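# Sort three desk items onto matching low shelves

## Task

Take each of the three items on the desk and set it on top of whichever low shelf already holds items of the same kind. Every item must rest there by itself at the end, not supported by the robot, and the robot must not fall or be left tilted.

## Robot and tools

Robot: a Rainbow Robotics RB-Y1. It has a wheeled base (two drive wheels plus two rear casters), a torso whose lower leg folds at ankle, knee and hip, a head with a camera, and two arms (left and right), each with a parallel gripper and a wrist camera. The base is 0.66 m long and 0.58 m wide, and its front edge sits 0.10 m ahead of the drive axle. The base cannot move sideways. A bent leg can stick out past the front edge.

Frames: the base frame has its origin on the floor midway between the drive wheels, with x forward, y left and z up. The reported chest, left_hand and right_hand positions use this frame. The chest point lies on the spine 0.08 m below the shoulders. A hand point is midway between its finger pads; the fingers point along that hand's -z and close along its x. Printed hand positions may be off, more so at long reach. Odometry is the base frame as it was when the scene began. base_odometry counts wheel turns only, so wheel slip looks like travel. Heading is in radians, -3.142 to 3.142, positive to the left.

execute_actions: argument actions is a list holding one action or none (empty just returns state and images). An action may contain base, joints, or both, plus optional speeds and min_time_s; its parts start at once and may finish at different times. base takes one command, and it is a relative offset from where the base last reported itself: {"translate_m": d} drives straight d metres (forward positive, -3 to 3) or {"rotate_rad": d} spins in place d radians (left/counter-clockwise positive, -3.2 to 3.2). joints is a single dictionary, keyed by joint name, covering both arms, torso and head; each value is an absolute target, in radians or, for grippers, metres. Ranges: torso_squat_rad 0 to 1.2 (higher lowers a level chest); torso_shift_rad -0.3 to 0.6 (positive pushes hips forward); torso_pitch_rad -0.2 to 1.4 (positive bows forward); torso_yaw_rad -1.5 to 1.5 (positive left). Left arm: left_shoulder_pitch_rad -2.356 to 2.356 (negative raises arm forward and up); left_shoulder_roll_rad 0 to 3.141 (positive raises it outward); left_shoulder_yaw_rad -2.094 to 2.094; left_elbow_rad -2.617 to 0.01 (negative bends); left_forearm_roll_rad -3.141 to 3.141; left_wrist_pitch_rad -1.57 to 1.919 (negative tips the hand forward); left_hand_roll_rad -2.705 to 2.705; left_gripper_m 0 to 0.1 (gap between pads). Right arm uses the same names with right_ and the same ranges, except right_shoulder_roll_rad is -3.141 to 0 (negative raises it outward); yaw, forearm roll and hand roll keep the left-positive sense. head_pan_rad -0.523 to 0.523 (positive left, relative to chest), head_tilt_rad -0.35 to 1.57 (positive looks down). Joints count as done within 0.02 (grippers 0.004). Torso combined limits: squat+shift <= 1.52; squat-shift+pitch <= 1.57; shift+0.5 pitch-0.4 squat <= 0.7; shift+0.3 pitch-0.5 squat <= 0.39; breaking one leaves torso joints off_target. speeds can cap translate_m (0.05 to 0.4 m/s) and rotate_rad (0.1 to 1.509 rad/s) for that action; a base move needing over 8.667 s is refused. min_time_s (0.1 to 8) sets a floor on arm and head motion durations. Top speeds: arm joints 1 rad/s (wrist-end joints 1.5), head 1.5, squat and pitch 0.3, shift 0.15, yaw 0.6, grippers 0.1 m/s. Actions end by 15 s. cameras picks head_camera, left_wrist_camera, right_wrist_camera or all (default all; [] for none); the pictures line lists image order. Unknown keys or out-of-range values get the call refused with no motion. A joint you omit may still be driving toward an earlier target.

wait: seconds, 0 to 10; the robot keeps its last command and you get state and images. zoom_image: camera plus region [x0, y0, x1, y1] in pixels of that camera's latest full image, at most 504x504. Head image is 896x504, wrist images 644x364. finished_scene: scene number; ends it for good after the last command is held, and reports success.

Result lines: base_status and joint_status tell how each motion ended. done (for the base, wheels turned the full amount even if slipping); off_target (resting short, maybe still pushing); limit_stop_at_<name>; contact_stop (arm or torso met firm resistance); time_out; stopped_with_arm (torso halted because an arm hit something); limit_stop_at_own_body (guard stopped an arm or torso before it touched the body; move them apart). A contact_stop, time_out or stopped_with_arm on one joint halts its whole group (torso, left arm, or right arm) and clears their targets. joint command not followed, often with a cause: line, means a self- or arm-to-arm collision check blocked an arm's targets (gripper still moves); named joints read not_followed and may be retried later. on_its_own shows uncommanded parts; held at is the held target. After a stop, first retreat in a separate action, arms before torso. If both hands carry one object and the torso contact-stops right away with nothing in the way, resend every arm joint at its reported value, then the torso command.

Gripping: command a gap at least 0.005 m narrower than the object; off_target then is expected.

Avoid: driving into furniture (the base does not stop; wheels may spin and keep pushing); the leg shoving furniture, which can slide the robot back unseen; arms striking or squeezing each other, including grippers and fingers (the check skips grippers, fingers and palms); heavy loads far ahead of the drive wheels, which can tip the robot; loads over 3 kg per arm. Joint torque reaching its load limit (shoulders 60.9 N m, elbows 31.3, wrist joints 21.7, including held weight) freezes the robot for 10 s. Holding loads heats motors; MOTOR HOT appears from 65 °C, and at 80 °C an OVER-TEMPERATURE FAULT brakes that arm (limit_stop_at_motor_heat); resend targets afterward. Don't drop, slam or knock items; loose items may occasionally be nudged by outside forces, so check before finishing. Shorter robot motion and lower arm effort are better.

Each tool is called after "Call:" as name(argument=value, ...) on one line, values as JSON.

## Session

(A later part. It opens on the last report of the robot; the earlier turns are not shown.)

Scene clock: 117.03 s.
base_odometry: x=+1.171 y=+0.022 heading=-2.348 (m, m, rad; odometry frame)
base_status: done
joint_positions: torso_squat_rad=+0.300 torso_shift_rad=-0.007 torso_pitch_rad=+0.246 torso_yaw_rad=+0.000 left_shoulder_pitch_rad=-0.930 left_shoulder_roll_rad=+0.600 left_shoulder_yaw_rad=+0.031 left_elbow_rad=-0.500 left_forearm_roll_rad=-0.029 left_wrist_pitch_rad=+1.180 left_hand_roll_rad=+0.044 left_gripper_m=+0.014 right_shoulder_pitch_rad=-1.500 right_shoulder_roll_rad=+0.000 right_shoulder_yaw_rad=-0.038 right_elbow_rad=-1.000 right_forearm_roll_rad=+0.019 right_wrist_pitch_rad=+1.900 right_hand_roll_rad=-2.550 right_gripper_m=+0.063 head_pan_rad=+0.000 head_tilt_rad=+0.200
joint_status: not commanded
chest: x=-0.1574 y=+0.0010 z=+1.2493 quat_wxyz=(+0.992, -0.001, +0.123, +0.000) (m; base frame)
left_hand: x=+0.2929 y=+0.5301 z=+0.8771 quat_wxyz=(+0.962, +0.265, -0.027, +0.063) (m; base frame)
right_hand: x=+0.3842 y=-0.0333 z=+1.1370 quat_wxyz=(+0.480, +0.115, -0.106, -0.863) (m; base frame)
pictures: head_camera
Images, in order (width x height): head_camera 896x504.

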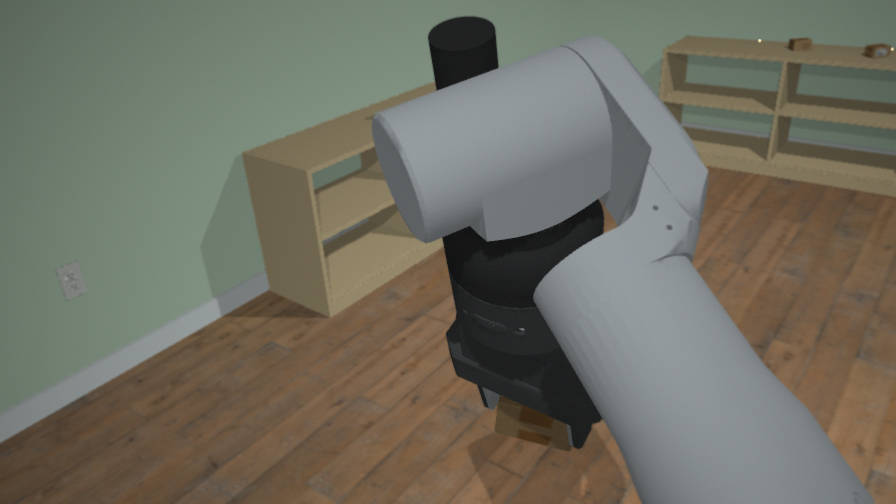

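Call:
execute_actions(actions=[{"base":{"rotate_rad":0.29}}], cameras=[])

Call:
execute_actions(actions=[{"base":{"translate_m":1.84}}], cameras=[])

Call:
execute_actions(actions=[{"base":{"rotate_rad":-1.0},"joints":{"head_pan_rad":0.5,"head_tilt_rad":0.6}}], cameras=["head_camera"])

Scene clock: 124.40 s.
base_odometry: x=+1.171 y=+0.021 heading=-2.059 (m, m, rad; odometry frame)
base_status: done
joint_positions: torso_squat_rad=+0.300 torso_shift_rad=-0.007 torso_pitch_rad=+0.246 torso_yaw_rad=+0.000 left_shoulder_pitch_rad=-0.930 left_shoulder_roll_rad=+0.600 left_shoulder_yaw_rad=+0.031 left_elbow_rad=-0.500 left_forearm_roll_rad=-0.029 left_wrist_pitch_rad=+1.180 left_hand_roll_rad=+0.044 left_gripper_m=+0.014 right_shoulder_pitch_rad=-1.500 right_shoulder_roll_rad=+0.000 right_shoulder_yaw_rad=-0.038 right_elbow_rad=-1.000 right_forearm_roll_rad=+0.019 right_wrist_pitch_rad=+1.900 right_hand_roll_rad=-2.550 right_gripper_m=+0.063 head_pan_rad=+0.000 head_tilt_rad=+0.200
joint_status: not commanded
chest: x=-0.1574 y=+0.0009 z=+1.2493 quat_wxyz=(+0.992, -0.001, +0.123, +0.000) (m; base frame)
left_hand: x=+0.2929 y=+0.5301 z=+0.8771 quat_wxyz=(+0.962, +0.265, -0.027, +0.063) (m; base frame)
right_hand: x=+0.3842 y=-0.0333 z=+1.1370 quat_wxyz=(+0.480, +0.115, -0.106, -0.863) (m; base frame)
pictures: none
No camera images: the call's "cameras" was empty. Leave "cameras" out to get every camera's image.

Scene clock: 130.47 s.
base_odometry: x=+0.308 y=-1.604 heading=-2.059 (m, m, rad; odometry frame)
base_status: done
joint_positions: torso_squat_rad=+0.300 torso_shift_rad=-0.007 torso_pitch_rad=+0.246 torso_yaw_rad=+0.000 left_shoulder_pitch_rad=-0.930 left_shoulder_roll_rad=+0.600 left_shoulder_yaw_rad=+0.031 left_elbow_rad=-0.500 left_forearm_roll_rad=-0.029 left_wrist_pitch_rad=+1.180 left_hand_roll_rad=+0.044 left_gripper_m=+0.014 right_shoulder_pitch_rad=-1.500 right_shoulder_roll_rad=+0.000 right_shoulder_yaw_rad=-0.038 right_elbow_rad=-1.000 right_forearm_roll_rad=+0.019 right_wrist_pitch_rad=+1.900 right_hand_roll_rad=-2.550 right_gripper_m=+0.063 head_pan_rad=+0.000 head_tilt_rad=+0.200
joint_status: not commanded
chest: x=-0.1573 y=+0.0009 z=+1.2493 quat_wxyz=(+0.992, -0.001, +0.123, +0.000) (m; base frame)
left_hand: x=+0.2929 y=+0.5301 z=+0.8771 quat_wxyz=(+0.962, +0.265, -0.026, +0.063) (m; base frame)
right_hand: x=+0.3842 y=-0.0333 z=+1.1369 quat_wxyz=(+0.480, +0.115, -0.106, -0.863) (m; base frame)
pictures: none
No camera images: the call's "cameras" was empty. Leave "cameras" out to get every camera's image.

Scene clock: 133.63 s.
base_odometry: x=+0.308 y=-1.603 heading=-3.059 (m, m, rad; odometry frame)
base_status: done
joint_positions: torso_squat_rad=+0.300 torso_shift_rad=-0.007 torso_pitch_rad=+0.246 torso_yaw_rad=+0.000 left_shoulder_pitch_rad=-0.930 left_shoulder_roll_rad=+0.600 left_shoulder_yaw_rad=+0.031 left_elbow_rad=-0.500 left_forearm_roll_rad=-0.029 left_wrist_pitch_rad=+1.180 left_hand_roll_rad=+0.044 left_gripper_m=+0.014 right_shoulder_pitch_rad=-1.500 right_shoulder_roll_rad=+0.000 right_shoulder_yaw_rad=-0.038 right_elbow_rad=-1.000 right_forearm_roll_rad=+0.019 right_wrist_pitch_rad=+1.900 right_hand_roll_rad=-2.550 right_gripper_m=+0.063 head_pan_rad=+0.500 head_tilt_rad=+0.600
joint_status: all done
chest: x=-0.1573 y=+0.0009 z=+1.2493 quat_wxyz=(+0.992, -0.001, +0.123, +0.000) (m; base frame)
left_hand: x=+0.2929 y=+0.5301 z=+0.8771 quat_wxyz=(+0.962, +0.265, -0.026, +0.063) (m; base frame)
right_hand: x=+0.3842 y=-0.0333 z=+1.1369 quat_wxyz=(+0.480, +0.115, -0.106, -0.863) (m; base frame)
pictures: head_camera
Images, in order (width x height): head_camera 896x504.

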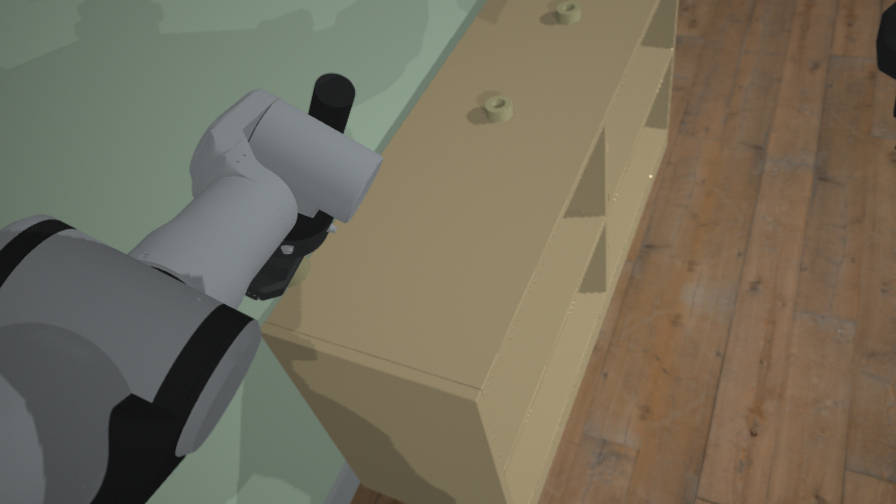

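Call:
execute_actions(actions=[{"joints":{"torso_yaw_rad":-0.25}}], cameras=[])

Call:
execute_actions(actions=[{"joints":{"torso_squat_rad":0.85}}], cameras=["head_camera"])

Scene clock: 138.07 s.
base_odometry: x=+0.308 y=-1.603 heading=-3.059 (m, m, rad; odometry frame)
base_status: not commanded
joint_positions: torso_squat_rad=+0.300 torso_shift_rad=-0.007 torso_pitch_rad=+0.246 torso_yaw_rad=-0.250 left_shoulder_pitch_rad=-0.930 left_shoulder_roll_rad=+0.600 left_shoulder_yaw_rad=+0.031 left_elbow_rad=-0.500 left_forearm_roll_rad=-0.029 left_wrist_pitch_rad=+1.180 left_hand_roll_rad=+0.044 left_gripper_m=+0.014 right_shoulder_pitch_rad=-1.500 right_shoulder_roll_rad=+0.000 right_shoulder_yaw_rad=-0.038 right_elbow_rad=-1.000 right_forearm_roll_rad=+0.019 right_wrist_pitch_rad=+1.900 right_hand_roll_rad=-2.550 right_gripper_m=+0.063 head_pan_rad=+0.500 head_tilt_rad=+0.600
joint_status: all done
chest: x=-0.1573 y=+0.0009 z=+1.2493 quat_wxyz=(+0.985, -0.016, +0.122, -0.124) (m; base frame)
left_hand: x=+0.4041 y=+0.3830 z=+0.8494 quat_wxyz=(+0.970, +0.230, -0.057, -0.053) (m; base frame)
right_hand: x=+0.3593 y=-0.1691 z=+1.1434 quat_wxyz=(+0.375, +0.087, -0.145, -0.911) (m; base frame)
pictures: none
No camera images: the call's "cameras" was empty. Leave "cameras" out to get every camera's image.

Scene clock: 140.73 s.
base_odometry: x=+0.308 y=-1.603 heading=-3.059 (m, m, rad; odometry frame)
base_status: not commanded
joint_positions: torso_squat_rad=+0.850 torso_shift_rad=-0.008 torso_pitch_rad=+0.243 torso_yaw_rad=-0.250 left_shoulder_pitch_rad=-0.935 left_shoulder_roll_rad=+0.604 left_shoulder_yaw_rad=+0.031 left_elbow_rad=-0.503 left_forearm_roll_rad=-0.030 left_wrist_pitch_rad=+1.180 left_hand_roll_rad=+0.044 left_gripper_m=+0.015 right_shoulder_pitch_rad=-1.500 right_shoulder_roll_rad=+0.000 right_shoulder_yaw_rad=-0.038 right_elbow_rad=-1.000 right_forearm_roll_rad=+0.019 right_wrist_pitch_rad=+1.900 right_hand_roll_rad=-2.550 right_gripper_m=+0.063 head_pan_rad=+0.500 head_tilt_rad=+0.600
joint_status: all done
chest: x=-0.1572 y=+0.0002 z=+1.0427 quat_wxyz=(+0.985, -0.015, +0.120, -0.124) (m; base frame)
left_hand: x=+0.4091 y=+0.3836 z=+0.6490 quat_wxyz=(+0.969, +0.232, -0.062, -0.052) (m; base frame)
right_hand: x=+0.3598 y=-0.1696 z=+0.9380 quat_wxyz=(+0.375, +0.088, -0.145, -0.911) (m; base frame)
pictures: head_camera
Images, in order (width x height): head_camera 896x504.

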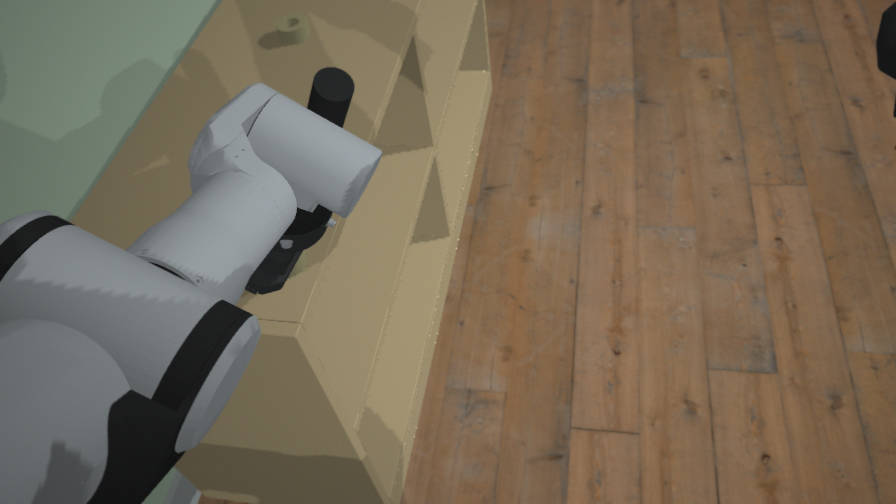

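Call:
execute_actions(actions=[{"joints":{"left_gripper_m":0.1}}], cameras=[])

Call:
execute_actions(actions=[{"joints":{"torso_squat_rad":0.3,"torso_yaw_rad":0}}], cameras=["head_camera"])

Scene clock: 144.50 s.
base_odometry: x=+0.308 y=-1.603 heading=-3.059 (m, m, rad; odometry frame)
base_status: not commanded
joint_positions: torso_squat_rad=+0.850 torso_shift_rad=-0.007 torso_pitch_rad=+0.245 torso_yaw_rad=-0.250 left_shoulder_pitch_rad=-0.932 left_shoulder_roll_rad=+0.602 left_shoulder_yaw_rad=+0.031 left_elbow_rad=-0.501 left_forearm_roll_rad=-0.029 left_wrist_pitch_rad=+1.180 left_hand_roll_rad=+0.044 left_gripper_m=+0.099 right_shoulder_pitch_rad=-1.500 right_shoulder_roll_rad=+0.000 right_shoulder_yaw_rad=-0.038 right_elbow_rad=-1.000 right_forearm_roll_rad=+0.019 right_wrist_pitch_rad=+1.900 right_hand_roll_rad=-2.550 right_gripper_m=+0.063 head_pan_rad=+0.500 head_tilt_rad=+0.600
joint_status: all done
chest: x=-0.1563 y=+0.0006 z=+1.0426 quat_wxyz=(+0.985, -0.016, +0.121, -0.124) (m; base frame)
left_hand: x=+0.4068 y=+0.3835 z=+0.6449 quat_wxyz=(+0.970, +0.231, -0.059, -0.052) (m; base frame)
right_hand: x=+0.3605 y=-0.1692 z=+0.9371 quat_wxyz=(+0.375, +0.087, -0.145, -0.911) (m; base frame)
pictures: none
No camera images: the call's "cameras" was empty. Leave "cameras" out to get every camera's image.

Scene clock: 147.10 s.
base_odometry: x=+0.308 y=-1.603 heading=-3.059 (m, m, rad; odometry frame)
base_status: not commanded
joint_positions: torso_squat_rad=+0.300 torso_shift_rad=-0.007 torso_pitch_rad=+0.246 torso_yaw_rad=+0.000 left_shoulder_pitch_rad=-0.930 left_shoulder_roll_rad=+0.600 left_shoulder_yaw_rad=+0.031 left_elbow_rad=-0.500 left_forearm_roll_rad=-0.029 left_wrist_pitch_rad=+1.180 left_hand_roll_rad=+0.044 left_gripper_m=+0.099 right_shoulder_pitch_rad=-1.500 right_shoulder_roll_rad=+0.000 right_shoulder_yaw_rad=-0.038 right_elbow_rad=-1.000 right_forearm_roll_rad=+0.019 right_wrist_pitch_rad=+1.900 right_hand_roll_rad=-2.550 right_gripper_m=+0.063 head_pan_rad=+0.500 head_tilt_rad=+0.600
joint_status: all done
chest: x=-0.1573 y=+0.0009 z=+1.2493 quat_wxyz=(+0.992, -0.001, +0.123, +0.000) (m; base frame)
left_hand: x=+0.2931 y=+0.5300 z=+0.8773 quat_wxyz=(+0.962, +0.265, -0.027, +0.063) (m; base frame)
right_hand: x=+0.3842 y=-0.0334 z=+1.1369 quat_wxyz=(+0.480, +0.115, -0.106, -0.863) (m; base frame)
pictures: head_camera
Images, in order (width x height): head_camera 896x504.

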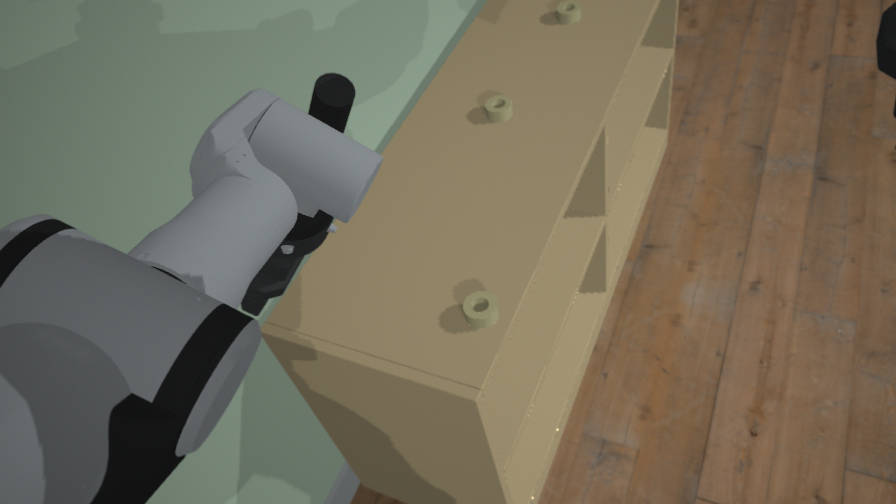

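Placed. Now to the box shelf on the back wall: veer right slightly and drive.

Call:
execute_actions(actions=[{"base":{"rotate_rad":-0.25},"joints":{"left_shoulder_roll_rad":0.05,"left_shoulder_pitch_rad":0,"left_elbow_rad":-0.2,"left_wrist_pitch_rad":0,"head_pan_rad":0,"head_tilt_rad":0.2}}], cameras=[])

Call:
execute_actions(actions=[{"base":{"translate_m":1.5}}], cameras=["head_camera"])

Scene clock: 153.30 s.
base_odometry: x=+0.308 y=-1.603 heading=+2.975 (m, m, rad; odometry frame)
base_status: done
joint_positions: torso_squat_rad=+0.300 torso_shift_rad=-0.007 torso_pitch_rad=+0.246 torso_yaw_rad=+0.000 left_shoulder_pitch_rad=+0.000 left_shoulder_roll_rad=+0.050 left_shoulder_yaw_rad=+0.031 left_elbow_rad=-0.200 left_forearm_roll_rad=-0.029 left_wrist_pitch_rad=+0.000 left_hand_roll_rad=+0.044 left_gripper_m=+0.099 right_shoulder_pitch_rad=-1.500 right_shoulder_roll_rad=+0.000 right_shoulder_yaw_rad=-0.038 right_elbow_rad=-1.000 right_forearm_roll_rad=+0.019 right_wrist_pitch_rad=+1.900 right_hand_roll_rad=-2.550 right_gripper_m=+0.063 head_pan_rad=+0.000 head_tilt_rad=+0.200
joint_status: all done
chest: x=-0.1574 y=+0.0009 z=+1.2493 quat_wxyz=(+0.992, -0.001, +0.123, +0.000) (m; base frame)
left_hand: x=-0.2285 y=+0.2607 z=+0.5678 quat_wxyz=(+0.999, +0.027, +0.023, +0.017) (m; base frame)
right_hand: x=+0.3842 y=-0.0333 z=+1.1370 quat_wxyz=(+0.480, +0.115, -0.106, -0.863) (m; base frame)
pictures: none
No camera images: the call's "cameras" was empty. Leave "cameras" out to get every camera's image.

Scene clock: 158.40 s.
base_odometry: x=-1.171 y=-1.354 heading=+2.975 (m, m, rad; odometry frame)
base_status: done
joint_positions: torso_squat_rad=+0.300 torso_shift_rad=-0.007 torso_pitch_rad=+0.246 torso_yaw_rad=+0.000 left_shoulder_pitch_rad=+0.000 left_shoulder_roll_rad=+0.050 left_shoulder_yaw_rad=+0.031 left_elbow_rad=-0.200 left_forearm_roll_rad=-0.029 left_wrist_pitch_rad=+0.000 left_hand_roll_rad=+0.044 left_gripper_m=+0.099 right_shoulder_pitch_rad=-1.500 right_shoulder_roll_rad=+0.000 right_shoulder_yaw_rad=-0.038 right_elbow_rad=-1.000 right_forearm_roll_rad=+0.019 right_wrist_pitch_rad=+1.900 right_hand_roll_rad=-2.550 right_gripper_m=+0.063 head_pan_rad=+0.000 head_tilt_rad=+0.200
joint_status: not commanded
chest: x=-0.1573 y=+0.0009 z=+1.2493 quat_wxyz=(+0.992, -0.001, +0.123, +0.000) (m; base frame)
left_hand: x=-0.2283 y=+0.2607 z=+0.5677 quat_wxyz=(+0.999, +0.027, +0.023, +0.017) (m; base frame)
right_hand: x=+0.3842 y=-0.0333 z=+1.1370 quat_wxyz=(+0.480, +0.115, -0.106, -0.863) (m; base frame)
pictures: head_camera
Images, in order (width x height): head_camera 896x504.

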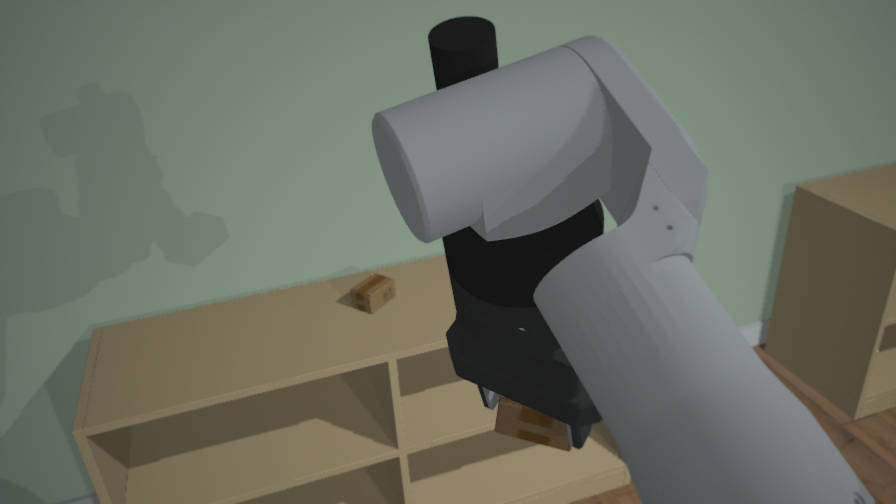

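Call:
execute_actions(actions=[{"base":{"rotate_rad":0.15}}], cameras=[])

Call:
execute_actions(actions=[{"base":{"translate_m":1.05},"joints":{"right_shoulder_pitch_rad":-1.0,"right_elbow_rad":-0.8,"right_wrist_pitch_rad":1.55,"head_tilt_rad":0.7}}], cameras=["head_camera"])

Scene clock: 162.90 s.
base_odometry: x=-1.172 y=-1.354 heading=+3.124 (m, m, rad; odometry frame)
base_status: done
joint_positions: torso_squat_rad=+0.300 torso_shift_rad=-0.007 torso_pitch_rad=+0.246 torso_yaw_rad=+0.000 left_shoulder_pitch_rad=+0.000 left_shoulder_roll_rad=+0.050 left_shoulder_yaw_rad=+0.031 left_elbow_rad=-0.200 left_forearm_roll_rad=-0.029 left_wrist_pitch_rad=+0.000 left_hand_roll_rad=+0.044 left_gripper_m=+0.099 right_shoulder_pitch_rad=-1.500 right_shoulder_roll_rad=+0.000 right_shoulder_yaw_rad=-0.038 right_elbow_rad=-1.000 right_forearm_roll_rad=+0.019 right_wrist_pitch_rad=+1.900 right_hand_roll_rad=-2.550 right_gripper_m=+0.063 head_pan_rad=+0.000 head_tilt_rad=+0.200
joint_status: not commanded
chest: x=-0.1573 y=+0.0009 z=+1.2493 quat_wxyz=(+0.992, -0.001, +0.123, +0.000) (m; base frame)
left_hand: x=-0.2283 y=+0.2607 z=+0.5677 quat_wxyz=(+0.999, +0.027, +0.023, +0.017) (m; base frame)
right_hand: x=+0.3842 y=-0.0333 z=+1.1370 quat_wxyz=(+0.480, +0.115, -0.106, -0.863) (m; base frame)
pictures: none
No camera images: the call's "cameras" was empty. Leave "cameras" out to get every camera's image.

Scene clock: 167.40 s.
base_odometry: x=-2.221 y=-1.336 heading=+3.126 (m, m, rad; odometry frame)
base_status: done
joint_positions: torso_squat_rad=+0.300 torso_shift_rad=-0.007 torso_pitch_rad=+0.246 torso_yaw_rad=+0.000 left_shoulder_pitch_rad=+0.000 left_shoulder_roll_rad=+0.050 left_shoulder_yaw_rad=+0.031 left_elbow_rad=-0.200 left_forearm_roll_rad=-0.029 left_wrist_pitch_rad=+0.000 left_hand_roll_rad=+0.044 left_gripper_m=+0.099 right_shoulder_pitch_rad=-1.000 right_shoulder_roll_rad=+0.000 right_shoulder_yaw_rad=-0.038 right_elbow_rad=-0.800 right_forearm_roll_rad=+0.019 right_wrist_pitch_rad=+1.550 right_hand_roll_rad=-2.550 right_gripper_m=+0.063 head_pan_rad=+0.000 head_tilt_rad=+0.700
joint_status: all done
chest: x=-0.1574 y=+0.0009 z=+1.2493 quat_wxyz=(+0.992, -0.001, +0.123, +0.000) (m; base frame)
left_hand: x=-0.2282 y=+0.2608 z=+0.5677 quat_wxyz=(+0.999, +0.027, +0.022, +0.017) (m; base frame)
right_hand: x=+0.2910 y=-0.1192 z=+0.8542 quat_wxyz=(+0.427, -0.034, -0.030, -0.903) (m; base frame)
pictures: head_camera
Images, in order (width x height): head_camera 896x504.

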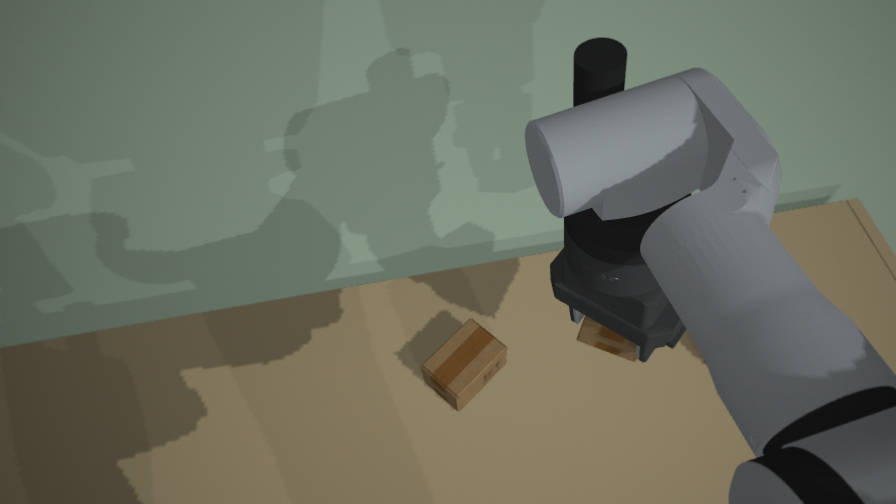

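Call:
execute_actions(actions=[{"joints":{"torso_squat_rad":0.76}}], cameras=[])

Call:
execute_actions(actions=[{"joints":{"right_gripper_m":0.1}}], cameras=[])

Call:
execute_actions(actions=[{"joints":{"torso_squat_rad":0.3,"right_hand_roll_rad":-0.3}}], cameras=["head_camera"])

Scene clock: 171.93 s.
base_odometry: x=-2.221 y=-1.336 heading=+3.126 (m, m, rad; odometry frame)
base_status: not commanded
joint_positions: torso_squat_rad=+0.760 torso_shift_rad=-0.007 torso_pitch_rad=+0.246 torso_yaw_rad=+0.000 left_shoulder_pitch_rad=+0.000 left_shoulder_roll_rad=+0.050 left_shoulder_yaw_rad=+0.031 left_elbow_rad=-0.200 left_forearm_roll_rad=-0.029 left_wrist_pitch_rad=+0.000 left_hand_roll_rad=+0.044 left_gripper_m=+0.099 right_shoulder_pitch_rad=-1.000 right_shoulder_roll_rad=+0.000 right_shoulder_yaw_rad=-0.038 right_elbow_rad=-0.800 right_forearm_roll_rad=+0.019 right_wrist_pitch_rad=+1.550 right_hand_roll_rad=-2.550 right_gripper_m=+0.063 head_pan_rad=+0.000 head_tilt_rad=+0.700
joint_status: all done
chest: x=-0.1563 y=+0.0008 z=+1.0880 quat_wxyz=(+0.992, -0.001, +0.123, +0.000) (m; base frame)
left_hand: x=-0.2270 y=+0.2607 z=+0.4064 quat_wxyz=(+0.999, +0.027, +0.022, +0.017) (m; base frame)
right_hand: x=+0.2921 y=-0.1193 z=+0.6929 quat_wxyz=(+0.427, -0.034, -0.030, -0.903) (m; base frame)
pictures: none
No camera images: the call's "cameras" was empty. Leave "cameras" out to get every camera's image.

Scene clock: 173.13 s.
base_odometry: x=-2.221 y=-1.336 heading=+3.126 (m, m, rad; odometry frame)
base_status: not commanded
joint_positions: torso_squat_rad=+0.760 torso_shift_rad=-0.007 torso_pitch_rad=+0.246 torso_yaw_rad=+0.000 left_shoulder_pitch_rad=+0.000 left_shoulder_roll_rad=+0.050 left_shoulder_yaw_rad=+0.031 left_elbow_rad=-0.200 left_forearm_roll_rad=-0.029 left_wrist_pitch_rad=+0.000 left_hand_roll_rad=+0.044 left_gripper_m=+0.099 right_shoulder_pitch_rad=-1.000 right_shoulder_roll_rad=+0.000 right_shoulder_yaw_rad=-0.038 right_elbow_rad=-0.800 right_forearm_roll_rad=+0.019 right_wrist_pitch_rad=+1.550 right_hand_roll_rad=-2.550 right_gripper_m=+0.100 head_pan_rad=+0.000 head_tilt_rad=+0.700
joint_status: all done
chest: x=-0.1563 y=+0.0008 z=+1.0880 quat_wxyz=(+0.992, -0.001, +0.123, +0.000) (m; base frame)
left_hand: x=-0.2270 y=+0.2607 z=+0.4064 quat_wxyz=(+0.999, +0.027, +0.022, +0.017) (m; base frame)
right_hand: x=+0.2921 y=-0.1193 z=+0.6929 quat_wxyz=(+0.427, -0.034, -0.030, -0.903) (m; base frame)
pictures: none
No camera images: the call's "cameras" was empty. Leave "cameras" out to get every camera's image.

Scene clock: 175.43 s.
base_odometry: x=-2.221 y=-1.336 heading=+3.126 (m, m, rad; odometry frame)
base_status: not commanded
joint_positions: torso_squat_rad=+0.300 torso_shift_rad=-0.007 torso_pitch_rad=+0.246 torso_yaw_rad=+0.000 left_shoulder_pitch_rad=+0.000 left_shoulder_roll_rad=+0.050 left_shoulder_yaw_rad=+0.031 left_elbow_rad=-0.200 left_forearm_roll_rad=-0.029 left_wrist_pitch_rad=+0.000 left_hand_roll_rad=+0.044 left_gripper_m=+0.099 right_shoulder_pitch_rad=-1.000 right_shoulder_roll_rad=+0.000 right_shoulder_yaw_rad=-0.038 right_elbow_rad=-0.800 right_forearm_roll_rad=+0.019 right_wrist_pitch_rad=+1.550 right_hand_roll_rad=-0.300 right_gripper_m=+0.100 head_pan_rad=+0.000 head_tilt_rad=+0.700
joint_status: all done
chest: x=-0.1573 y=+0.0009 z=+1.2493 quat_wxyz=(+0.992, -0.001, +0.123, +0.000) (m; base frame)
left_hand: x=-0.2282 y=+0.2608 z=+0.5677 quat_wxyz=(+0.999, +0.027, +0.022, +0.017) (m; base frame)
right_hand: x=+0.2910 y=-0.1192 z=+0.8542 quat_wxyz=(+0.999, -0.042, +0.018, -0.004) (m; base frame)
pictures: head_camera
Images, in order (width x height): head_camera 896x504.

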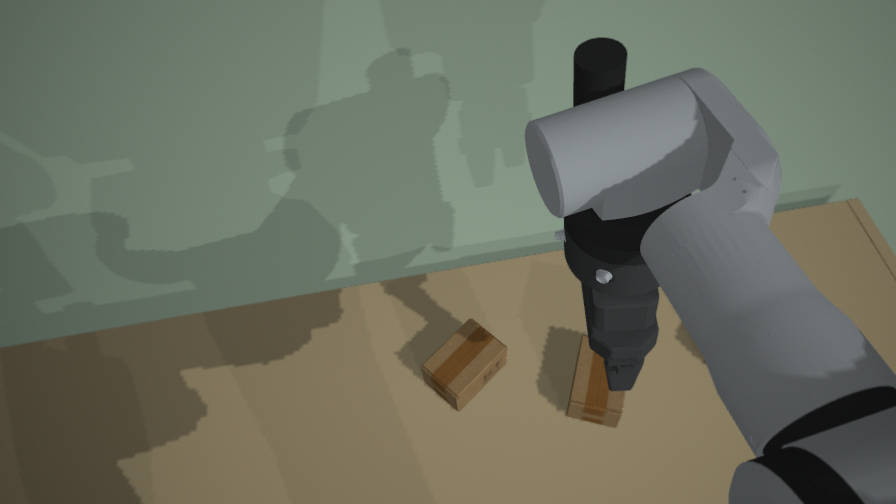

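Call:
execute_actions(actions=[{"base":{"translate_m":-0.35},"joints":{"head_tilt_rad":0.35}}], cameras=[])

Call:
execute_actions(actions=[{"base":{"rotate_rad":-2.43}}], cameras=[])

Call:
execute_actions(actions=[{"base":{"translate_m":3.0}}], cameras=[])

Call:
execute_actions(actions=[{"base":{"translate_m":1.0}}], cameras=[])

Call:
execute_actions(actions=[{"base":{"rotate_rad":-0.62}}], cameras=["head_camera"])

Scene clock: 181.97 s.
base_odometry: x=-1.871 y=-1.341 heading=+3.127 (m, m, rad; odometry frame)
base_status: done
joint_positions: torso_squat_rad=+0.300 torso_shift_rad=-0.007 torso_pitch_rad=+0.246 torso_yaw_rad=+0.000 left_shoulder_pitch_rad=+0.000 left_shoulder_roll_rad=+0.050 left_shoulder_yaw_rad=+0.031 left_elbow_rad=-0.200 left_forearm_roll_rad=-0.029 left_wrist_pitch_rad=+0.000 left_hand_roll_rad=+0.044 left_gripper_m=+0.099 right_shoulder_pitch_rad=-1.000 right_shoulder_roll_rad=+0.000 right_shoulder_yaw_rad=-0.038 right_elbow_rad=-0.800 right_forearm_roll_rad=+0.019 right_wrist_pitch_rad=+1.550 right_hand_roll_rad=-0.300 right_gripper_m=+0.100 head_pan_rad=+0.000 head_tilt_rad=+0.350
joint_status: all done
chest: x=-0.1574 y=+0.0009 z=+1.2493 quat_wxyz=(+0.992, -0.001, +0.123, +0.000) (m; base frame)
left_hand: x=-0.2282 y=+0.2608 z=+0.5677 quat_wxyz=(+0.999, +0.027, +0.022, +0.017) (m; base frame)
right_hand: x=+0.2910 y=-0.1192 z=+0.8542 quat_wxyz=(+0.999, -0.042, +0.018, -0.004) (m; base frame)
pictures: none
No camera images: the call's "cameras" was empty. Leave "cameras" out to get every camera's image.

Scene clock: 190.17 s.
base_odometry: x=-1.870 y=-1.341 heading=+0.702 (m, m, rad; odometry frame)
base_status: rotate_rad time_out (by the wheels' count: -2.425 of -2.430)
joint_positions: torso_squat_rad=+0.300 torso_shift_rad=-0.007 torso_pitch_rad=+0.246 torso_yaw_rad=+0.000 left_shoulder_pitch_rad=+0.000 left_shoulder_roll_rad=+0.050 left_shoulder_yaw_rad=+0.031 left_elbow_rad=-0.200 left_forearm_roll_rad=-0.029 left_wrist_pitch_rad=+0.000 left_hand_roll_rad=+0.044 left_gripper_m=+0.099 right_shoulder_pitch_rad=-1.000 right_shoulder_roll_rad=+0.000 right_shoulder_yaw_rad=-0.038 right_elbow_rad=-0.800 right_forearm_roll_rad=+0.019 right_wrist_pitch_rad=+1.550 right_hand_roll_rad=-0.300 right_gripper_m=+0.100 head_pan_rad=+0.000 head_tilt_rad=+0.350
joint_status: not commanded
chest: x=-0.1574 y=+0.0009 z=+1.2493 quat_wxyz=(+0.992, -0.001, +0.123, +0.000) (m; base frame)
left_hand: x=-0.2282 y=+0.2608 z=+0.5677 quat_wxyz=(+0.999, +0.027, +0.022, +0.017) (m; base frame)
right_hand: x=+0.2911 y=-0.1192 z=+0.8543 quat_wxyz=(+0.999, -0.042, +0.018, -0.004) (m; base frame)
pictures: none
No camera images: the call's "cameras" was empty. Leave "cameras" out to get every camera's image.

not run: a stop came earlier in this reply.

not run: a stop came earlier in this reply.

not run: a stop came earlier in this reply.

Call:
execute_actions(actions=[{"base":{"translate_m":3.0}}], cameras=[])

Call:
execute_actions(actions=[{"base":{"translate_m":1.0}}], cameras=[])

Call:
execute_actions(actions=[{"base":{"rotate_rad":-0.62}}], cameras=["head_camera"])

Scene clock: 201.53 s.
base_odometry: x=+0.421 y=+0.596 heading=+0.702 (m, m, rad; odometry frame)
base_status: done
joint_positions: torso_squat_rad=+0.300 torso_shift_rad=-0.007 torso_pitch_rad=+0.246 torso_yaw_rad=+0.000 left_shoulder_pitch_rad=+0.000 left_shoulder_roll_rad=+0.050 left_shoulder_yaw_rad=+0.031 left_elbow_rad=-0.200 left_forearm_roll_rad=-0.029 left_wrist_pitch_rad=+0.000 left_hand_roll_rad=+0.044 left_gripper_m=+0.099 right_shoulder_pitch_rad=-1.000 right_shoulder_roll_rad=+0.000 right_shoulder_yaw_rad=-0.038 right_elbow_rad=-0.800 right_forearm_roll_rad=+0.019 right_wrist_pitch_rad=+1.550 right_hand_roll_rad=-0.300 right_gripper_m=+0.100 head_pan_rad=+0.000 head_tilt_rad=+0.350
joint_status: not commanded
chest: x=-0.1574 y=+0.0009 z=+1.2493 quat_wxyz=(+0.992, -0.001, +0.123, +0.000) (m; base frame)
left_hand: x=-0.2282 y=+0.2608 z=+0.5677 quat_wxyz=(+0.999, +0.027, +0.022, +0.017) (m; base frame)
right_hand: x=+0.2911 y=-0.1192 z=+0.8542 quat_wxyz=(+0.999, -0.042, +0.018, -0.004) (m; base frame)
pictures: none
No camera images: the call's "cameras" was empty. Leave "cameras" out to get every camera's image.

Scene clock: 205.50 s.
base_odometry: x=+1.185 y=+1.241 heading=+0.701 (m, m, rad; odometry frame)
base_status: done
joint_positions: torso_squat_rad=+0.300 torso_shift_rad=-0.007 torso_pitch_rad=+0.246 torso_yaw_rad=+0.000 left_shoulder_pitch_rad=+0.000 left_shoulder_roll_rad=+0.050 left_shoulder_yaw_rad=+0.031 left_elbow_rad=-0.200 left_forearm_roll_rad=-0.029 left_wrist_pitch_rad=+0.000 left_hand_roll_rad=+0.044 left_gripper_m=+0.099 right_shoulder_pitch_rad=-1.000 right_shoulder_roll_rad=+0.000 right_shoulder_yaw_rad=-0.038 right_elbow_rad=-0.800 right_forearm_roll_rad=+0.019 right_wrist_pitch_rad=+1.550 right_hand_roll_rad=-0.300 right_gripper_m=+0.100 head_pan_rad=+0.000 head_tilt_rad=+0.350
joint_status: not commanded
chest: x=-0.1574 y=+0.0009 z=+1.2493 quat_wxyz=(+0.992, -0.001, +0.123, +0.000) (m; base frame)
left_hand: x=-0.2282 y=+0.2608 z=+0.5677 quat_wxyz=(+0.999, +0.027, +0.022, +0.017) (m; base frame)
right_hand: x=+0.2911 y=-0.1192 z=+0.8542 quat_wxyz=(+0.999, -0.042, +0.018, -0.004) (m; base frame)
pictures: none
No camera images: the call's "cameras" was empty. Leave "cameras" out to get every camera's image.

Scene clock: 208.07 s.
base_odometry: x=+1.185 y=+1.241 heading=+0.082 (m, m, rad; odometry frame)
base_status: done
joint_positions: torso_squat_rad=+0.300 torso_shift_rad=-0.007 torso_pitch_rad=+0.246 torso_yaw_rad=+0.000 left_shoulder_pitch_rad=+0.000 left_shoulder_roll_rad=+0.050 left_shoulder_yaw_rad=+0.031 left_elbow_rad=-0.200 left_forearm_roll_rad=-0.029 left_wrist_pitch_rad=+0.000 left_hand_roll_rad=+0.044 left_gripper_m=+0.099 right_shoulder_pitch_rad=-1.000 right_shoulder_roll_rad=+0.000 right_shoulder_yaw_rad=-0.038 right_elbow_rad=-0.800 right_forearm_roll_rad=+0.019 right_wrist_pitch_rad=+1.550 right_hand_roll_rad=-0.300 right_gripper_m=+0.100 head_pan_rad=+0.000 head_tilt_rad=+0.350
joint_status: not commanded
chest: x=-0.1574 y=+0.0010 z=+1.2493 quat_wxyz=(+0.992, -0.001, +0.123, +0.000) (m; base frame)
left_hand: x=-0.2282 y=+0.2608 z=+0.5677 quat_wxyz=(+0.999, +0.027, +0.022, +0.017) (m; base frame)
right_hand: x=+0.2911 y=-0.1192 z=+0.8543 quat_wxyz=(+0.999, -0.042, +0.018, -0.004) (m; base frame)
pictures: head_camera
Images, in order (width x height): head_camera 896x504.

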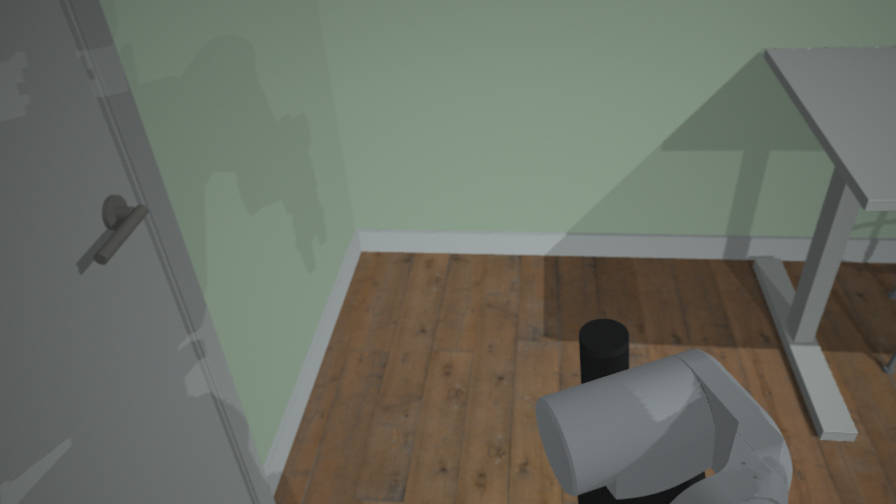

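Call:
execute_actions(actions=[{"base":{"translate_m":1.3}}], cameras=[])

Call:
execute_actions(actions=[{"base":{"rotate_rad":-1.57},"joints":{"head_tilt_rad":0.6}}], cameras=["head_camera"])

Scene clock: 216.70 s.
base_odometry: x=+2.481 y=+1.347 heading=+0.081 (m, m, rad; odometry frame)
base_status: done
joint_positions: torso_squat_rad=+0.300 torso_shift_rad=-0.007 torso_pitch_rad=+0.246 torso_yaw_rad=+0.000 left_shoulder_pitch_rad=+0.000 left_shoulder_roll_rad=+0.050 left_shoulder_yaw_rad=+0.031 left_elbow_rad=-0.200 left_forearm_roll_rad=-0.029 left_wrist_pitch_rad=+0.000 left_hand_roll_rad=+0.044 left_gripper_m=+0.099 right_shoulder_pitch_rad=-1.000 right_shoulder_roll_rad=+0.000 right_shoulder_yaw_rad=-0.038 right_elbow_rad=-0.800 right_forearm_roll_rad=+0.019 right_wrist_pitch_rad=+1.550 right_hand_roll_rad=-0.300 right_gripper_m=+0.100 head_pan_rad=+0.000 head_tilt_rad=+0.350
joint_status: not commanded
chest: x=-0.1573 y=+0.0010 z=+1.2493 quat_wxyz=(+0.992, -0.001, +0.123, +0.000) (m; base frame)
left_hand: x=-0.2282 y=+0.2608 z=+0.5677 quat_wxyz=(+0.999, +0.027, +0.022, +0.017) (m; base frame)
right_hand: x=+0.2911 y=-0.1192 z=+0.8542 quat_wxyz=(+0.999, -0.042, +0.018, -0.004) (m; base frame)
pictures: none
No camera images: the call's "cameras" was empty. Leave "cameras" out to get every camera's image.

Scene clock: 223.70 s.
base_odometry: x=+2.482 y=+1.347 heading=-1.483 (m, m, rad; odometry frame)
base_status: rotate_rad time_out (by the wheels' count: -1.565 of -1.570)
joint_positions: torso_squat_rad=+0.300 torso_shift_rad=-0.007 torso_pitch_rad=+0.246 torso_yaw_rad=+0.000 left_shoulder_pitch_rad=+0.000 left_shoulder_roll_rad=+0.050 left_shoulder_yaw_rad=+0.032 left_elbow_rad=-0.200 left_forearm_roll_rad=-0.029 left_wrist_pitch_rad=+0.000 left_hand_roll_rad=+0.044 left_gripper_m=+0.099 right_shoulder_pitch_rad=-1.000 right_shoulder_roll_rad=+0.000 right_shoulder_yaw_rad=-0.038 right_elbow_rad=-0.800 right_forearm_roll_rad=+0.019 right_wrist_pitch_rad=+1.550 right_hand_roll_rad=-0.300 right_gripper_m=+0.100 head_pan_rad=+0.000 head_tilt_rad=+0.600
joint_status: all done
chest: x=-0.1574 y=+0.0009 z=+1.2493 quat_wxyz=(+0.992, -0.001, +0.123, +0.000) (m; base frame)
left_hand: x=-0.2282 y=+0.2608 z=+0.5677 quat_wxyz=(+0.999, +0.027, +0.022, +0.017) (m; base frame)
right_hand: x=+0.2911 y=-0.1193 z=+0.8542 quat_wxyz=(+0.999, -0.042, +0.018, -0.004) (m; base frame)
pictures: head_camera
Images, in order (width x height): head_camera 896x504.

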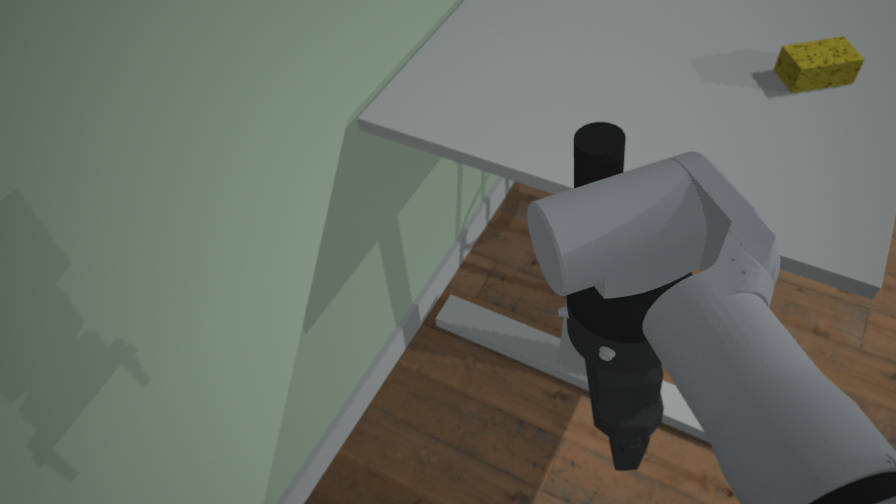

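Call:
execute_actions(actions=[{"base":{"rotate_rad":-1.5}}], cameras=[])

Call:
execute_actions(actions=[{"base":{"translate_m":1.7}}], cameras=[])

Call:
execute_actions(actions=[{"base":{"rotate_rad":1.5}}], cameras=[])

Call:
execute_actions(actions=[{"base":{"translate_m":0.88}}], cameras=[])

Call:
execute_actions(actions=[{"base":{"rotate_rad":1.55}}], cameras=["head_camera"])

Scene clock: 233.00 s.
base_odometry: x=+2.482 y=+1.347 heading=-2.983 (m, m, rad; odometry frame)
base_status: done
joint_positions: torso_squat_rad=+0.300 torso_shift_rad=-0.007 torso_pitch_rad=+0.246 torso_yaw_rad=+0.000 left_shoulder_pitch_rad=+0.000 left_shoulder_roll_rad=+0.050 left_shoulder_yaw_rad=+0.032 left_elbow_rad=-0.200 left_forearm_roll_rad=-0.029 left_wrist_pitch_rad=+0.000 left_hand_roll_rad=+0.044 left_gripper_m=+0.099 right_shoulder_pitch_rad=-1.000 right_shoulder_roll_rad=+0.000 right_shoulder_yaw_rad=-0.038 right_elbow_rad=-0.800 right_forearm_roll_rad=+0.019 right_wrist_pitch_rad=+1.550 right_hand_roll_rad=-0.300 right_gripper_m=+0.100 head_pan_rad=+0.000 head_tilt_rad=+0.600
joint_status: not commanded
chest: x=-0.1574 y=+0.0010 z=+1.2493 quat_wxyz=(+0.992, -0.001, +0.123, +0.000) (m; base frame)
left_hand: x=-0.2282 y=+0.2609 z=+0.5677 quat_wxyz=(+0.999, +0.027, +0.022, +0.017) (m; base frame)
right_hand: x=+0.2911 y=-0.1193 z=+0.8543 quat_wxyz=(+0.999, -0.042, +0.017, -0.004) (m; base frame)
pictures: none
No camera images: the call's "cameras" was empty. Leave "cameras" out to get every camera's image.

Scene clock: 238.70 s.
base_odometry: x=+0.804 y=+1.079 heading=-2.983 (m, m, rad; odometry frame)
base_status: done
joint_positions: torso_squat_rad=+0.300 torso_shift_rad=-0.007 torso_pitch_rad=+0.246 torso_yaw_rad=+0.000 left_shoulder_pitch_rad=+0.000 left_shoulder_roll_rad=+0.050 left_shoulder_yaw_rad=+0.032 left_elbow_rad=-0.200 left_forearm_roll_rad=-0.029 left_wrist_pitch_rad=+0.000 left_hand_roll_rad=+0.044 left_gripper_m=+0.099 right_shoulder_pitch_rad=-1.000 right_shoulder_roll_rad=+0.000 right_shoulder_yaw_rad=-0.038 right_elbow_rad=-0.800 right_forearm_roll_rad=+0.019 right_wrist_pitch_rad=+1.550 right_hand_roll_rad=-0.300 right_gripper_m=+0.100 head_pan_rad=+0.000 head_tilt_rad=+0.600
joint_status: not commanded
chest: x=-0.1573 y=+0.0010 z=+1.2493 quat_wxyz=(+0.992, -0.001, +0.123, +0.000) (m; base frame)
left_hand: x=-0.2282 y=+0.2609 z=+0.5677 quat_wxyz=(+0.999, +0.027, +0.022, +0.017) (m; base frame)
right_hand: x=+0.2911 y=-0.1193 z=+0.8542 quat_wxyz=(+0.999, -0.042, +0.018, -0.004) (m; base frame)
pictures: none
No camera images: the call's "cameras" was empty. Leave "cameras" out to get every camera's image.

Scene clock: 242.50 s.
base_odometry: x=+0.804 y=+1.079 heading=-1.484 (m, m, rad; odometry frame)
base_status: done
joint_positions: torso_squat_rad=+0.300 torso_shift_rad=-0.007 torso_pitch_rad=+0.246 torso_yaw_rad=+0.000 left_shoulder_pitch_rad=+0.000 left_shoulder_roll_rad=+0.050 left_shoulder_yaw_rad=+0.032 left_elbow_rad=-0.200 left_forearm_roll_rad=-0.029 left_wrist_pitch_rad=+0.000 left_hand_roll_rad=+0.044 left_gripper_m=+0.099 right_shoulder_pitch_rad=-1.000 right_shoulder_roll_rad=+0.000 right_shoulder_yaw_rad=-0.038 right_elbow_rad=-0.800 right_forearm_roll_rad=+0.019 right_wrist_pitch_rad=+1.550 right_hand_roll_rad=-0.300 right_gripper_m=+0.100 head_pan_rad=+0.000 head_tilt_rad=+0.600
joint_status: not commanded
chest: x=-0.1574 y=+0.0009 z=+1.2493 quat_wxyz=(+0.992, -0.001, +0.123, +0.000) (m; base frame)
left_hand: x=-0.2282 y=+0.2609 z=+0.5677 quat_wxyz=(+0.999, +0.027, +0.022, +0.017) (m; base frame)
right_hand: x=+0.2911 y=-0.1193 z=+0.8542 quat_wxyz=(+0.999, -0.042, +0.018, -0.004) (m; base frame)
pictures: none
No camera images: the call's "cameras" was empty. Leave "cameras" out to get every camera's image.

Scene clock: 246.17 s.
base_odometry: x=+0.880 y=+0.202 heading=-1.483 (m, m, rad; odometry frame)
base_status: done
joint_positions: torso_squat_rad=+0.300 torso_shift_rad=-0.007 torso_pitch_rad=+0.246 torso_yaw_rad=+0.000 left_shoulder_pitch_rad=+0.000 left_shoulder_roll_rad=+0.050 left_shoulder_yaw_rad=+0.032 left_elbow_rad=-0.200 left_forearm_roll_rad=-0.029 left_wrist_pitch_rad=+0.000 left_hand_roll_rad=+0.044 left_gripper_m=+0.099 right_shoulder_pitch_rad=-1.000 right_shoulder_roll_rad=+0.000 right_shoulder_yaw_rad=-0.038 right_elbow_rad=-0.800 right_forearm_roll_rad=+0.019 right_wrist_pitch_rad=+1.550 right_hand_roll_rad=-0.300 right_gripper_m=+0.100 head_pan_rad=+0.000 head_tilt_rad=+0.600
joint_status: not commanded
chest: x=-0.1574 y=+0.0009 z=+1.2493 quat_wxyz=(+0.992, -0.001, +0.123, +0.000) (m; base frame)
left_hand: x=-0.2282 y=+0.2609 z=+0.5677 quat_wxyz=(+0.999, +0.027, +0.022, +0.017) (m; base frame)
right_hand: x=+0.2911 y=-0.1193 z=+0.8542 quat_wxyz=(+0.999, -0.042, +0.018, -0.004) (m; base frame)
pictures: none
No camera images: the call's "cameras" was empty. Leave "cameras" out to get every camera's image.

Scene clock: 250.03 s.
base_odometry: x=+0.880 y=+0.202 heading=+0.066 (m, m, rad; odometry frame)
base_status: done
joint_positions: torso_squat_rad=+0.300 torso_shift_rad=-0.007 torso_pitch_rad=+0.246 torso_yaw_rad=+0.000 left_shoulder_pitch_rad=+0.000 left_shoulder_roll_rad=+0.050 left_shoulder_yaw_rad=+0.032 left_elbow_rad=-0.200 left_forearm_roll_rad=-0.029 left_wrist_pitch_rad=+0.000 left_hand_roll_rad=+0.044 left_gripper_m=+0.099 right_shoulder_pitch_rad=-1.000 right_shoulder_roll_rad=+0.000 right_shoulder_yaw_rad=-0.038 right_elbow_rad=-0.800 right_forearm_roll_rad=+0.019 right_wrist_pitch_rad=+1.550 right_hand_roll_rad=-0.300 right_gripper_m=+0.100 head_pan_rad=+0.000 head_tilt_rad=+0.600
joint_status: not commanded
chest: x=-0.1574 y=+0.0009 z=+1.2493 quat_wxyz=(+0.992, -0.001, +0.123, +0.000) (m; base frame)
left_hand: x=-0.2282 y=+0.2608 z=+0.5677 quat_wxyz=(+0.999, +0.027, +0.022, +0.017) (m; base frame)
right_hand: x=+0.2911 y=-0.1193 z=+0.8543 quat_wxyz=(+0.999, -0.042, +0.018, -0.004) (m; base frame)
pictures: head_camera
Images, in order (width x height): head_camera 896x504.

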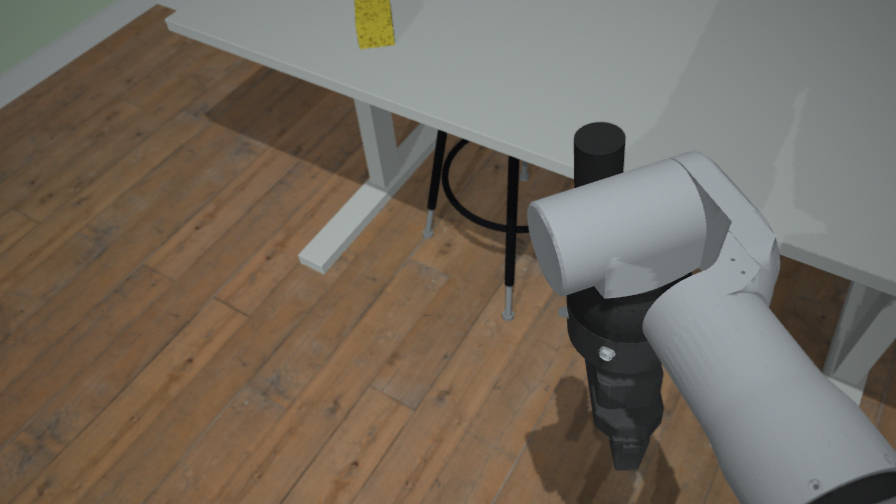

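Call:
execute_actions(actions=[{"base":{"translate_m":0.85},"joints":{"torso_yaw_rad":0.5,"right_hand_roll_rad":0.8,"head_pan_rad":-0.4,"head_tilt_rad":0.8}}], cameras=["head_camera","right_wrist_camera"])

Scene clock: 256.03 s.
base_odometry: x=+1.728 y=+0.259 heading=+0.066 (m, m, rad; odometry frame)
base_status: done
joint_positions: torso_squat_rad=+0.300 torso_shift_rad=-0.007 torso_pitch_rad=+0.246 torso_yaw_rad=+0.500 left_shoulder_pitch_rad=+0.000 left_shoulder_roll_rad=+0.050 left_shoulder_yaw_rad=+0.032 left_elbow_rad=-0.200 left_forearm_roll_rad=-0.029 left_wrist_pitch_rad=+0.000 left_hand_roll_rad=+0.044 left_gripper_m=+0.099 right_shoulder_pitch_rad=-1.000 right_shoulder_roll_rad=+0.000 right_shoulder_yaw_rad=-0.038 right_elbow_rad=-0.800 right_forearm_roll_rad=+0.019 right_wrist_pitch_rad=+1.550 right_hand_roll_rad=+0.800 right_gripper_m=+0.100 head_pan_rad=-0.400 head_tilt_rad=+0.800
joint_status: all done
chest: x=-0.1574 y=+0.0009 z=+1.2493 quat_wxyz=(+0.962, +0.030, +0.119, +0.246) (m; base frame)
left_hand: x=-0.3612 y=+0.2755 z=+0.6011 quat_wxyz=(+0.962, +0.081, +0.028, +0.258) (m; base frame)
right_hand: x=+0.2835 y=+0.1502 z=+0.8557 quat_wxyz=(+0.704, +0.017, -0.002, +0.710) (m; base frame)
pictures: head_camera, right_wrist_camera
Images, in order (width x height): head_camera 896x504, right_wrist_camera 644x364.

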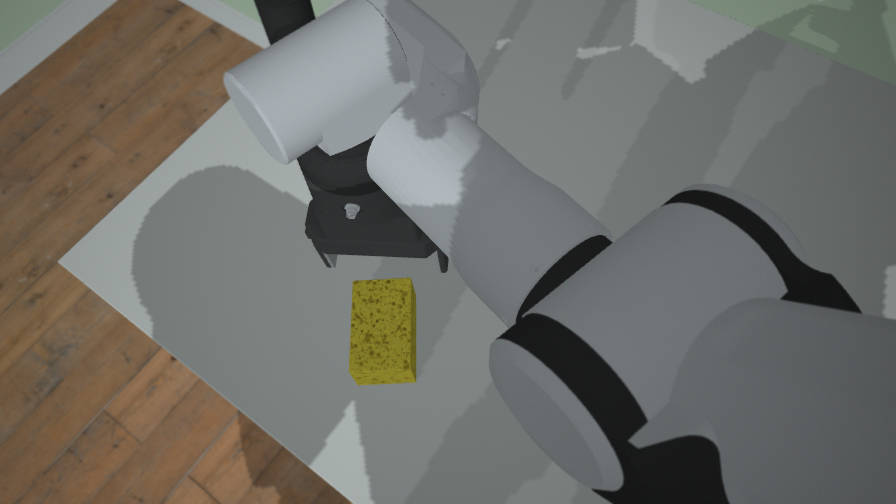

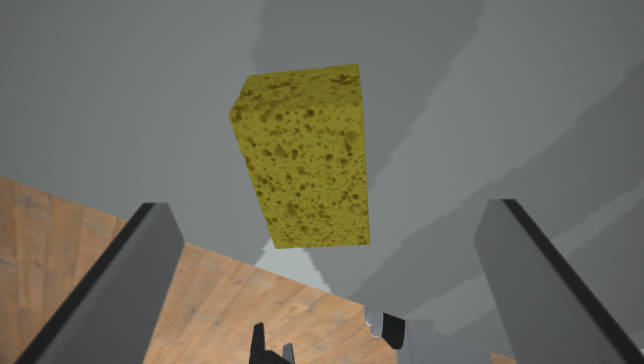

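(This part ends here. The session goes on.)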